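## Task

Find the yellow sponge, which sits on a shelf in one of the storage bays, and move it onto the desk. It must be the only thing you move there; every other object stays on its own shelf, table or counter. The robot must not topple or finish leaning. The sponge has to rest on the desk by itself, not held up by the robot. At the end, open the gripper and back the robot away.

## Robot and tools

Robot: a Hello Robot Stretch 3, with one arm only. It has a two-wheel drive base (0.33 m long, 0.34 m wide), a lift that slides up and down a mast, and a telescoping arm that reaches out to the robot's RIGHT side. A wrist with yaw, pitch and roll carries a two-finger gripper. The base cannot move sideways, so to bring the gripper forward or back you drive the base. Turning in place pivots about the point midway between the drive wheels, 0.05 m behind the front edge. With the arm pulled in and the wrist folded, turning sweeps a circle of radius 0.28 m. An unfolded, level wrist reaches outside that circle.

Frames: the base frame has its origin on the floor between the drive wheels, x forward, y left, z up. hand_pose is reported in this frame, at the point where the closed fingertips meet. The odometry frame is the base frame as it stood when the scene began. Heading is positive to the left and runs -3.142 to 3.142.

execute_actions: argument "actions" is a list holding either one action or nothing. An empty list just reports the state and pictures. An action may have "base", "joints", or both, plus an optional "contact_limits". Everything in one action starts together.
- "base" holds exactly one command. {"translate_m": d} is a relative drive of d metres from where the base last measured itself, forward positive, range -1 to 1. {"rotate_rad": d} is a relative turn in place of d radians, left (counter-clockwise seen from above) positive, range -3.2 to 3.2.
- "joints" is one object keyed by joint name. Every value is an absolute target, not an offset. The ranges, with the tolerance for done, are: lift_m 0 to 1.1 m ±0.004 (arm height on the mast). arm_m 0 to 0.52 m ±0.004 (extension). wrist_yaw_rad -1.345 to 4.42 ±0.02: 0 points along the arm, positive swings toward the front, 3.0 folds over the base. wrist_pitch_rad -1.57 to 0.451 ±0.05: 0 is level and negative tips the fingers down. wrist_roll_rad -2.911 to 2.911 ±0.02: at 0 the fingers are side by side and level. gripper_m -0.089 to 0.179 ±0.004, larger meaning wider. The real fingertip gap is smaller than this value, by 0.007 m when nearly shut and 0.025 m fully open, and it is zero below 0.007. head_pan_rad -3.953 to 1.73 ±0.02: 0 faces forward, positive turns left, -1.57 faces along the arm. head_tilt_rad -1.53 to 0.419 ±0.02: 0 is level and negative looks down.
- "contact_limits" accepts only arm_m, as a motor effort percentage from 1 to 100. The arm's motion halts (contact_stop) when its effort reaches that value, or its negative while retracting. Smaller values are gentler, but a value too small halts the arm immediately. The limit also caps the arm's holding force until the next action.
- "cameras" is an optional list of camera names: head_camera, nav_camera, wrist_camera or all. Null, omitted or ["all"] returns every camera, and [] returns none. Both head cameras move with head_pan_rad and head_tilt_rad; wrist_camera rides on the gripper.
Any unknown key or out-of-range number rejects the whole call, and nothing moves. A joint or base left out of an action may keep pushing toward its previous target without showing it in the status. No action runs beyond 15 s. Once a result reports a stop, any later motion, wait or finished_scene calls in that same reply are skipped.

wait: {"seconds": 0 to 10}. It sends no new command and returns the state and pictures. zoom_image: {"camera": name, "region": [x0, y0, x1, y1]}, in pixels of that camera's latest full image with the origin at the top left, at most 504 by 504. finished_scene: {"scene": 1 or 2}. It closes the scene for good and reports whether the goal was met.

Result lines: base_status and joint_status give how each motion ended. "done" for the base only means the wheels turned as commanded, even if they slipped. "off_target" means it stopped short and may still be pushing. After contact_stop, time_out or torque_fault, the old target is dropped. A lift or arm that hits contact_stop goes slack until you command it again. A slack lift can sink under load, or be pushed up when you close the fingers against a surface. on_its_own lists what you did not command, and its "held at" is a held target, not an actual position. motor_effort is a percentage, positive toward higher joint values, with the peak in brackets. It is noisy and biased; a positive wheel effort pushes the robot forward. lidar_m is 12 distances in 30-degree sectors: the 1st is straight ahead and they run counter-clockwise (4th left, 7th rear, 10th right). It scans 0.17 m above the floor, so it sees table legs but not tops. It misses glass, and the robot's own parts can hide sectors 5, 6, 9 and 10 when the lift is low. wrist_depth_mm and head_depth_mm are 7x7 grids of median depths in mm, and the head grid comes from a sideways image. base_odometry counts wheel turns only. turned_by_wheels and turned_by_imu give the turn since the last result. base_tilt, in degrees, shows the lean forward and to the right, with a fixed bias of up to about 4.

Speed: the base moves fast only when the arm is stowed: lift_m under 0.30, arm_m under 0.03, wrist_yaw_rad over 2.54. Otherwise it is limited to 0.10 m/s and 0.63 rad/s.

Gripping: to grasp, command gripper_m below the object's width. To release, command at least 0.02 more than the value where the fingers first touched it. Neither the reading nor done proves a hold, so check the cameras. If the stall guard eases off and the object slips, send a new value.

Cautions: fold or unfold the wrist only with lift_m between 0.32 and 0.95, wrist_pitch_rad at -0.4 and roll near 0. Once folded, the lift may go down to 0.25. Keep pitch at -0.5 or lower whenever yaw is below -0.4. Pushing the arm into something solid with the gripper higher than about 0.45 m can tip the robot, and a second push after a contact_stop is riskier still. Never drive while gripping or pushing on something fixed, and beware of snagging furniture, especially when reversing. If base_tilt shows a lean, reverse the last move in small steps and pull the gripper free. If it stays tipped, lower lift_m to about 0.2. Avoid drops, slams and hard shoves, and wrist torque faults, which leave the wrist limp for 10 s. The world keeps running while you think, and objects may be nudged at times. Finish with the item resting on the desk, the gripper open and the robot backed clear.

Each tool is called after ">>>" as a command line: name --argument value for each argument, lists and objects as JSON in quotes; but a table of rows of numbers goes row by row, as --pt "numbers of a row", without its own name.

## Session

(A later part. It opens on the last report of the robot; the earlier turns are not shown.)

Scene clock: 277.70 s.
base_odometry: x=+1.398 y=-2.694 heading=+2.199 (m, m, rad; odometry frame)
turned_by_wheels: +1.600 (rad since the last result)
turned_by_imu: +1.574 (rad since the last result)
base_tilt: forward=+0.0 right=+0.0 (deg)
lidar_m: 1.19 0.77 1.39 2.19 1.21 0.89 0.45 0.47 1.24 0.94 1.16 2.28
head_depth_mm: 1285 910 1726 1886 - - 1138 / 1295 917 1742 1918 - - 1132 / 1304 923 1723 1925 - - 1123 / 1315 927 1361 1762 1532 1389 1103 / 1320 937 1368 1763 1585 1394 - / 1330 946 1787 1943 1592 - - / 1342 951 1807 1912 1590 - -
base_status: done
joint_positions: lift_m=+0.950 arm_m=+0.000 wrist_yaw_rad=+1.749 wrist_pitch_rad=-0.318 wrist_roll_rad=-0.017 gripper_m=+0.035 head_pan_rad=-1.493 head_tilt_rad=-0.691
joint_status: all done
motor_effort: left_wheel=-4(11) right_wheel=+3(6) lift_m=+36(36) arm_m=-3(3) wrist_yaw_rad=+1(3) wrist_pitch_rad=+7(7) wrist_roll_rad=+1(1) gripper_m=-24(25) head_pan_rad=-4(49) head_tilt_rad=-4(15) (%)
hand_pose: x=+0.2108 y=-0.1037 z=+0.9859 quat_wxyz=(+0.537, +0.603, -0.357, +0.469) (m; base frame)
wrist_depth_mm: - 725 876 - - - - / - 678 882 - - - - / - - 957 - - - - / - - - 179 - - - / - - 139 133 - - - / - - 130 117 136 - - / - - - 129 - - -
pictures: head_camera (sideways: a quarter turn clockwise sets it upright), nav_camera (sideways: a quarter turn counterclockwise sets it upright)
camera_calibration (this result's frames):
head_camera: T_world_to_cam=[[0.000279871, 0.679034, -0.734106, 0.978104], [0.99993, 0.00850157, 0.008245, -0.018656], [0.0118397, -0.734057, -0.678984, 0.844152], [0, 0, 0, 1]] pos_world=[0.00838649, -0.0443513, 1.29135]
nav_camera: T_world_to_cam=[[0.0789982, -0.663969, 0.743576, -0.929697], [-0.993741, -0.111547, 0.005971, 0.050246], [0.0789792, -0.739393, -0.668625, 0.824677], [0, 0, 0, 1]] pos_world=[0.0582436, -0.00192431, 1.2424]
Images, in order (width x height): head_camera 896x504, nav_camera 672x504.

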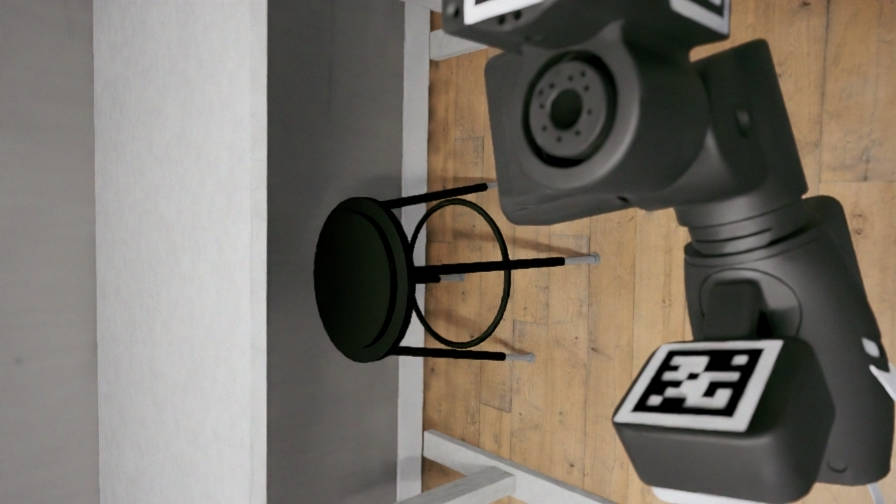

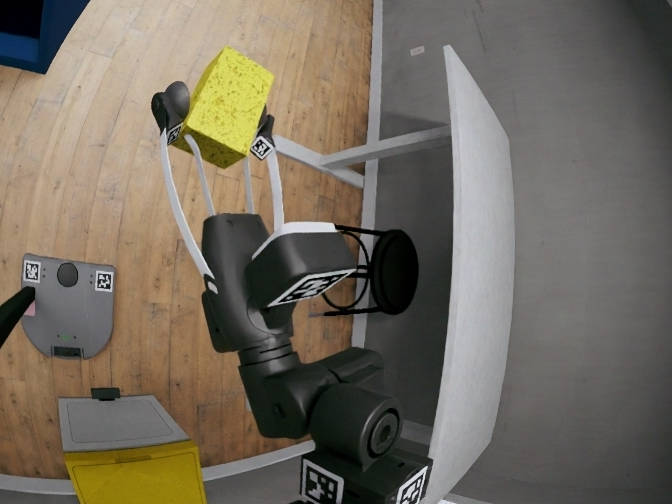

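>>> execute_actions --actions '[{"joints":{"lift_m":1.08}}]' --cameras '[]'

>>> execute_actions --actions '[{"joints":{"wrist_yaw_rad":0,"arm_m":0.51}}]'

Scene clock: 287.70 s.
base_odometry: x=+1.398 y=-2.694 heading=+2.199 (m, m, rad; odometry frame)
turned_by_wheels: +0.000 (rad since the last result)
turned_by_imu: +0.001 (rad since the last result)
base_tilt: forward=+0.0 right=+0.0 (deg)
lidar_m: 1.20 0.77 1.39 2.20 1.21 0.89 0.45 0.47 1.24 0.94 1.16 2.27
head_depth_mm: - - - - 1481 1311 1140 / - - - - 1483 1325 1141 / 1309 - - - - 1296 1145 / 1317 931 1356 1226 - 1276 1150 / 1325 936 1365 1388 - 1270 1149 / 1327 943 1787 - - 1280 1152 / 1339 951 1722 - - - 1156
base_status: not commanded
joint_positions: lift_m=+1.080 arm_m=+0.000 wrist_yaw_rad=+1.749 wrist_pitch_rad=-0.318 wrist_roll_rad=-0.017 gripper_m=+0.035 head_pan_rad=-1.493 head_tilt_rad=-0.691
joint_status: all done
motor_effort: left_wheel=-4(4) right_wheel=+3(3) lift_m=+49(50) arm_m=-4(4) wrist_yaw_rad=+2(2) wrist_pitch_rad=+7(7) wrist_roll_rad=+0(1) gripper_m=-24(24) head_pan_rad=-4(5) head_tilt_rad=-4(4) (%)
hand_pose: x=+0.2108 y=-0.1037 z=+1.1155 quat_wxyz=(+0.537, +0.603, -0.357, +0.469) (m; base frame)
wrist_depth_mm: - - 860 - - - - / 991 902 901 - - - - / - - 937 - - - - / - - - 178 - - - / - - 138 133 - - - / - - 130 117 135 - - / - - - 129 - - -
pictures: none
No camera images: the call's "cameras" was empty. Leave "cameras" out to get every camera's image.

Scene clock: 292.63 s.
base_odometry: x=+1.398 y=-2.694 heading=+2.199 (m, m, rad; odometry frame)
turned_by_wheels: +0.000 (rad since the last result)
turned_by_imu: +0.001 (rad since the last result)
base_tilt: forward=+0.1 right=+0.0 (deg)
lidar_m: 1.19 0.77 1.39 2.19 1.20 0.89 0.45 0.47 1.24 0.94 1.16 2.28
head_depth_mm: 1280 905 1721 1859 1556 1311 1139 / 1300 914 1740 1911 1567 1319 1143 / - 922 1727 1864 1567 1321 1143 / 1298 926 1355 1761 1537 1329 1150 / 1321 933 1358 1774 1585 1334 1152 / 1326 942 1779 1952 1587 1332 1152 / 1337 952 1797 1907 1603 1339 1154
base_status: not commanded
joint_positions: lift_m=+1.080 arm_m=+0.510 wrist_yaw_rad=+0.001 wrist_pitch_rad=-0.318 wrist_roll_rad=-0.017 gripper_m=+0.035 head_pan_rad=-1.493 head_tilt_rad=-0.691
joint_status: all done
motor_effort: left_wheel=-4(4) right_wheel=+3(3) lift_m=+48(49) arm_m=+4(3) wrist_yaw_rad=-1(5) wrist_pitch_rad=+7(7) wrist_roll_rad=+1(1) gripper_m=-24(25) head_pan_rad=-4(4) head_tilt_rad=-4(4) (%)
hand_pose: x=-0.0213 y=-0.8905 z=+1.1155 quat_wxyz=(+0.704, +0.113, -0.692, -0.111) (m; base frame)
wrist_depth_mm: 747 730 746 720 735 728 702 / 795 814 790 795 774 765 765 / 696 727 765 772 805 830 812 / 500 530 535 179 541 580 598 / 403 412 138 133 399 443 451 / 331 337 130 116 135 359 366 / 282 285 281 129 298 302 306
pictures: head_camera (sideways: a quarter turn clockwise sets it upright), nav_camera (sideways: a quarter turn counterclockwise sets it upright), wrist_camera
camera_calibration (this result's frames):
head_camera: T_world_to_cam=[[0.000377368, 0.679154, -0.733996, 0.977959], [0.999931, 0.008343, 0.00823373, -0.0186414], [0.0117157, -0.733949, -0.679104, 0.844308], [0, 0, 0, 1]] pos_world=[0.00837938, -0.04435, 1.29134]
nav_camera: T_world_to_cam=[[0.0789031, -0.664102, 0.743467, -0.929555], [-0.993759, -0.111392, 0.00596547, 0.0502534], [0.0788545, -0.739297, -0.668746, 0.824835], [0, 0, 0, 1]] pos_world=[0.0582425, -0.00192285, 1.2424]
wrist_camera: T_world_to_cam=[[-0.997324, 0.0126534, 0.0720118, -0.0980097], [-0.0570115, 0.482059, -0.874282, 1.43149], [-0.0457766, -0.876047, -0.480048, -0.0750608], [0, 0, 0, 1]] pos_world=[-0.0195719, -0.75458, 1.22255]
Images, in order (width x height): head_camera 896x504, nav_camera 672x504, wrist_camera 644x364.

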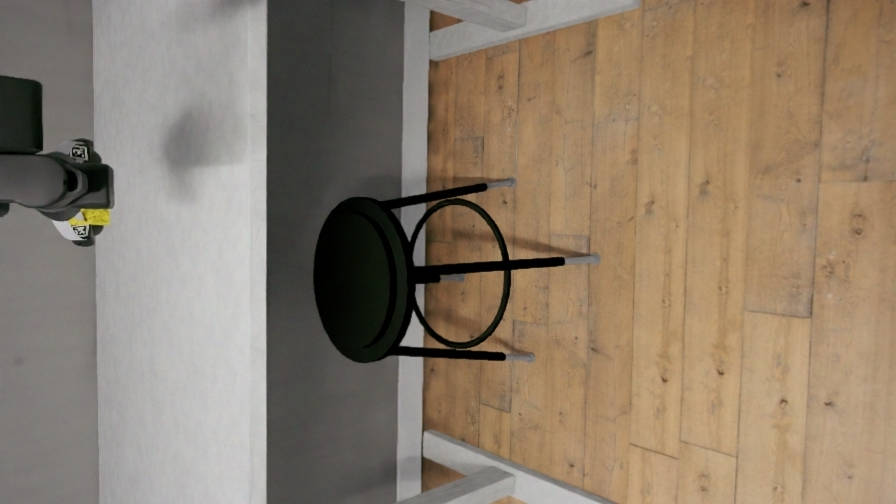

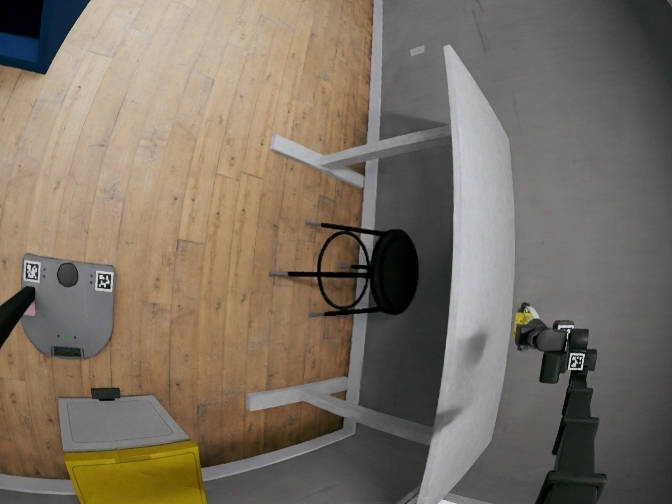

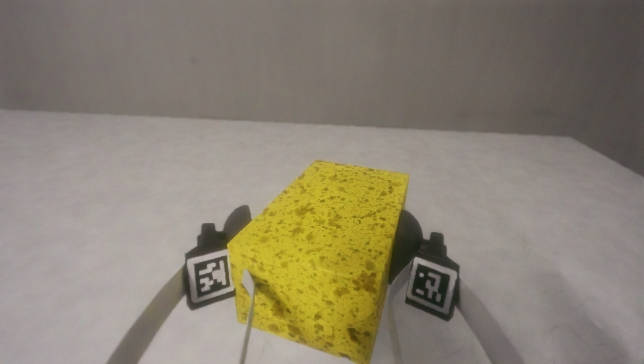

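>>> execute_actions --actions '[{"joints":{"lift_m":0.932}}]' --cameras '[]'

>>> execute_actions --actions '[{"joints":{"gripper_m":0.15,"lift_m":0.945}}]' --cameras '[]'

>>> execute_actions --actions '[{"joints":{"lift_m":1.07}}]' --cameras '[]'

>>> execute_actions --actions '[{"joints":{"arm_m":0}}]' --cameras '["head_camera","wrist_camera"]'

Scene clock: 302.30 s.
base_odometry: x=+1.398 y=-2.694 heading=+2.199 (m, m, rad; odometry frame)
turned_by_wheels: +0.000 (rad since the last result)
turned_by_imu: +0.001 (rad since the last result)
base_tilt: forward=+0.0 right=-0.1 (deg)
lidar_m: 1.20 0.77 1.39 2.19 1.20 0.89 0.45 0.47 1.24 0.94 1.17 2.27
head_depth_mm: 1286 - 1803 1867 1551 1319 1138 / 1299 817 1742 1907 1561 1316 1142 / 1310 - 1726 1862 1567 1323 1142 / 1315 932 1357 1756 1532 1324 1147 / 1315 936 1369 1773 1580 1333 1149 / 1332 942 1794 1948 1585 1330 1150 / 1334 950 1813 1904 1596 1340 1161
base_status: not commanded
joint_positions: lift_m=+0.932 arm_m=+0.510 wrist_yaw_rad=+0.001 wrist_pitch_rad=-0.296 wrist_roll_rad=-0.017 gripper_m=+0.035 head_pan_rad=-1.493 head_tilt_rad=-0.691
joint_status: all done
motor_effort: left_wheel=-4(4) right_wheel=+3(3) lift_m=+32(41) arm_m=+4(4) wrist_yaw_rad=-1(0) wrist_pitch_rad=-2(7) wrist_roll_rad=+0(1) gripper_m=-24(25) head_pan_rad=-4(4) head_tilt_rad=-3(4) (%)
hand_pose: x=-0.0213 y=-0.8927 z=+0.9733 quat_wxyz=(+0.706, +0.106, -0.693, -0.103) (m; base frame)
wrist_depth_mm: 752 741 741 713 718 701 712 / 602 632 674 713 748 753 745 / 355 364 381 387 407 426 446 / 250 257 264 176 262 284 293 / 196 197 138 132 192 214 219 / 158 162 131 116 138 173 175 / 135 136 137 129 141 144 145
pictures: none
No camera images: the call's "cameras" was empty. Leave "cameras" out to get every camera's image.

Scene clock: 303.93 s.
base_odometry: x=+1.398 y=-2.694 heading=+2.199 (m, m, rad; odometry frame)
turned_by_wheels: +0.000 (rad since the last result)
turned_by_imu: +0.000 (rad since the last result)
base_tilt: forward=+0.0 right=+0.0 (deg)
lidar_m: 1.19 0.77 1.39 2.20 1.20 0.89 0.45 0.47 1.24 0.94 1.16 2.27
head_depth_mm: 1281 - 1774 1848 1556 1319 1136 / 1282 819 1734 1909 1563 1316 1143 / 1310 - 1726 1858 1570 1320 1143 / 1311 928 1359 1769 1529 1326 1145 / 1324 934 1363 1763 1579 1329 1147 / 1334 942 1783 1957 1588 1336 1150 / 1336 949 1810 1903 1593 1343 1152
base_status: not commanded
joint_positions: lift_m=+0.945 arm_m=+0.510 wrist_yaw_rad=+0.001 wrist_pitch_rad=-0.316 wrist_roll_rad=-0.017 gripper_m=+0.150 head_pan_rad=-1.493 head_tilt_rad=-0.691
joint_status: all done
motor_effort: left_wheel=-4(4) right_wheel=+3(3) lift_m=+49(49) arm_m=+4(4) wrist_yaw_rad=-1(1) wrist_pitch_rad=+6(6) wrist_roll_rad=+0(1) gripper_m=+0(100) head_pan_rad=-5(4) head_tilt_rad=-4(3) (%)
hand_pose: x=-0.0213 y=-0.8907 z=+0.9810 quat_wxyz=(+0.704, +0.113, -0.692, -0.110) (m; base frame)
wrist_depth_mm: 744 748 729 719 725 710 703 / 577 613 647 677 718 741 747 / 364 367 383 393 406 427 441 / 260 264 274 190 285 294 304 / 205 215 208 144 202 236 228 / 172 - 161 122 173 - 184 / - 143 145 131 148 148 154
pictures: none
No camera images: the call's "cameras" was empty. Leave "cameras" out to get every camera's image.

Scene clock: 305.90 s.
base_odometry: x=+1.398 y=-2.694 heading=+2.199 (m, m, rad; odometry frame)
turned_by_wheels: +0.000 (rad since the last result)
turned_by_imu: +0.000 (rad since the last result)
base_tilt: forward=+0.1 right=+0.0 (deg)
lidar_m: 1.20 0.77 1.40 2.19 1.20 0.89 0.45 0.47 1.24 0.94 1.17 2.28
head_depth_mm: 1288 906 1718 1860 1551 1308 1137 / 1300 915 1738 1922 1562 1323 1138 / - 847 1719 1881 1571 1323 1143 / 1292 929 1359 1749 1530 1333 1147 / 1324 933 1369 1761 1579 1336 1148 / 1325 945 1794 1956 1586 1336 1152 / 1337 950 1812 1907 1596 1334 1154
base_status: not commanded
joint_positions: lift_m=+1.070 arm_m=+0.510 wrist_yaw_rad=+0.001 wrist_pitch_rad=-0.316 wrist_roll_rad=-0.017 gripper_m=+0.150 head_pan_rad=-1.493 head_tilt_rad=-0.691
joint_status: all done
motor_effort: left_wheel=-4(4) right_wheel=+3(3) lift_m=+49(49) arm_m=+4(4) wrist_yaw_rad=-1(1) wrist_pitch_rad=+6(6) wrist_roll_rad=+1(1) gripper_m=+1(1) head_pan_rad=-3(4) head_tilt_rad=-4(4) (%)
hand_pose: x=-0.0213 y=-0.8907 z=+1.1060 quat_wxyz=(+0.704, +0.113, -0.692, -0.110) (m; base frame)
wrist_depth_mm: 740 741 742 714 717 712 699 / 815 789 770 789 776 768 761 / 686 712 721 762 800 802 820 / 499 504 517 533 540 566 584 / 390 417 401 405 419 455 440 / 331 - 327 336 340 - 357 / 271 274 274 236 285 283 294
pictures: none
No camera images: the call's "cameras" was empty. Leave "cameras" out to get every camera's image.

Scene clock: 310.83 s.
base_odometry: x=+1.398 y=-2.694 heading=+2.199 (m, m, rad; odometry frame)
turned_by_wheels: +0.000 (rad since the last result)
turned_by_imu: +0.001 (rad since the last result)
base_tilt: forward=+0.1 right=-0.1 (deg)
lidar_m: 1.19 0.77 1.39 2.19 1.20 0.89 0.45 0.47 1.24 0.94 1.17 2.28
head_depth_mm: - - - - - 1291 1138 / - - - - - 1295 1141 / 1307 - 1719 - 1530 1322 1140 / 1315 927 1445 1766 1533 1331 1144 / 1322 936 1311 1773 1577 1328 1148 / 1328 943 1792 1949 1586 1336 1151 / 1345 949 1803 1897 1586 1335 1154
base_status: not commanded
joint_positions: lift_m=+1.070 arm_m=+0.000 wrist_yaw_rad=+0.001 wrist_pitch_rad=-0.316 wrist_roll_rad=-0.017 gripper_m=+0.150 head_pan_rad=-1.493 head_tilt_rad=-0.691
joint_status: all done
motor_effort: left_wheel=-4(4) right_wheel=+3(3) lift_m=+49(49) arm_m=-4(7) wrist_yaw_rad=+0(2) wrist_pitch_rad=+6(6) wrist_roll_rad=+1(0) gripper_m=+0(1) head_pan_rad=-4(4) head_tilt_rad=-4(4) (%)
hand_pose: x=-0.0214 y=-0.3814 z=+1.1060 quat_wxyz=(+0.704, +0.113, -0.692, -0.110) (m; base frame)
wrist_depth_mm: - - - - - - - / - - - - - - 947 / 703 709 742 691 782 835 911 / - - - - - 654 672 / - - - - - - 940 / - - - - - - 929 / - - - - - - 902
pictures: head_camera (sideways: a quarter turn clockwise sets it upright), wrist_camera
camera_calibration (this result's frames):
head_camera: T_world_to_cam=[[0.000377186, 0.679155, -0.733995, 0.977958], [0.999931, 0.00834311, 0.0082336, -0.0186412], [0.0117157, -0.733948, -0.679105, 0.84431], [0, 0, 0, 1]] pos_world=[0.00837939, -0.04435, 1.29134]
wrist_camera: T_world_to_cam=[[-0.997322, 0.0128946, 0.0719856, -0.103668], [-0.056964, 0.480317, -0.875243, 1.17811], [-0.0458618, -0.877, -0.478296, 0.364105], [0, 0, 0, 1]] pos_world=[-0.0195816, -0.245211, 1.21275]
Images, in order (width x height): head_camera 896x504, wrist_camera 644x364.

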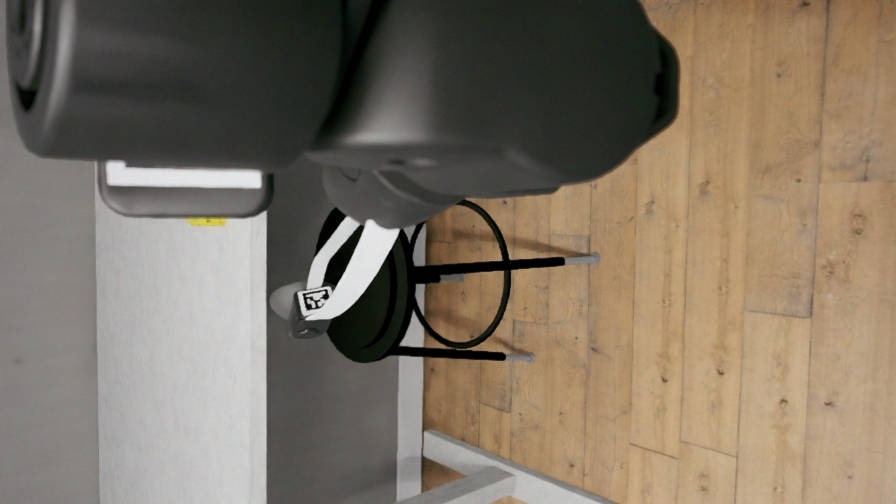

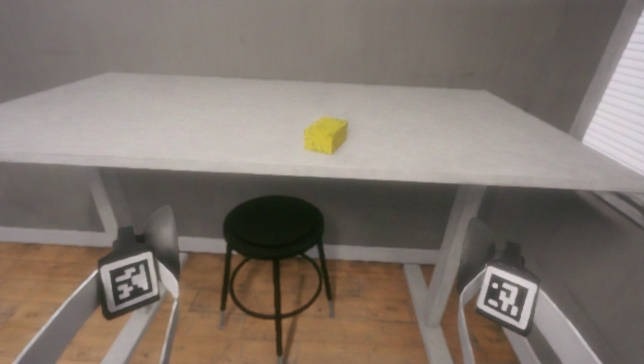

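>>> finished_scene --scene 2

The scene is finished: the task was done.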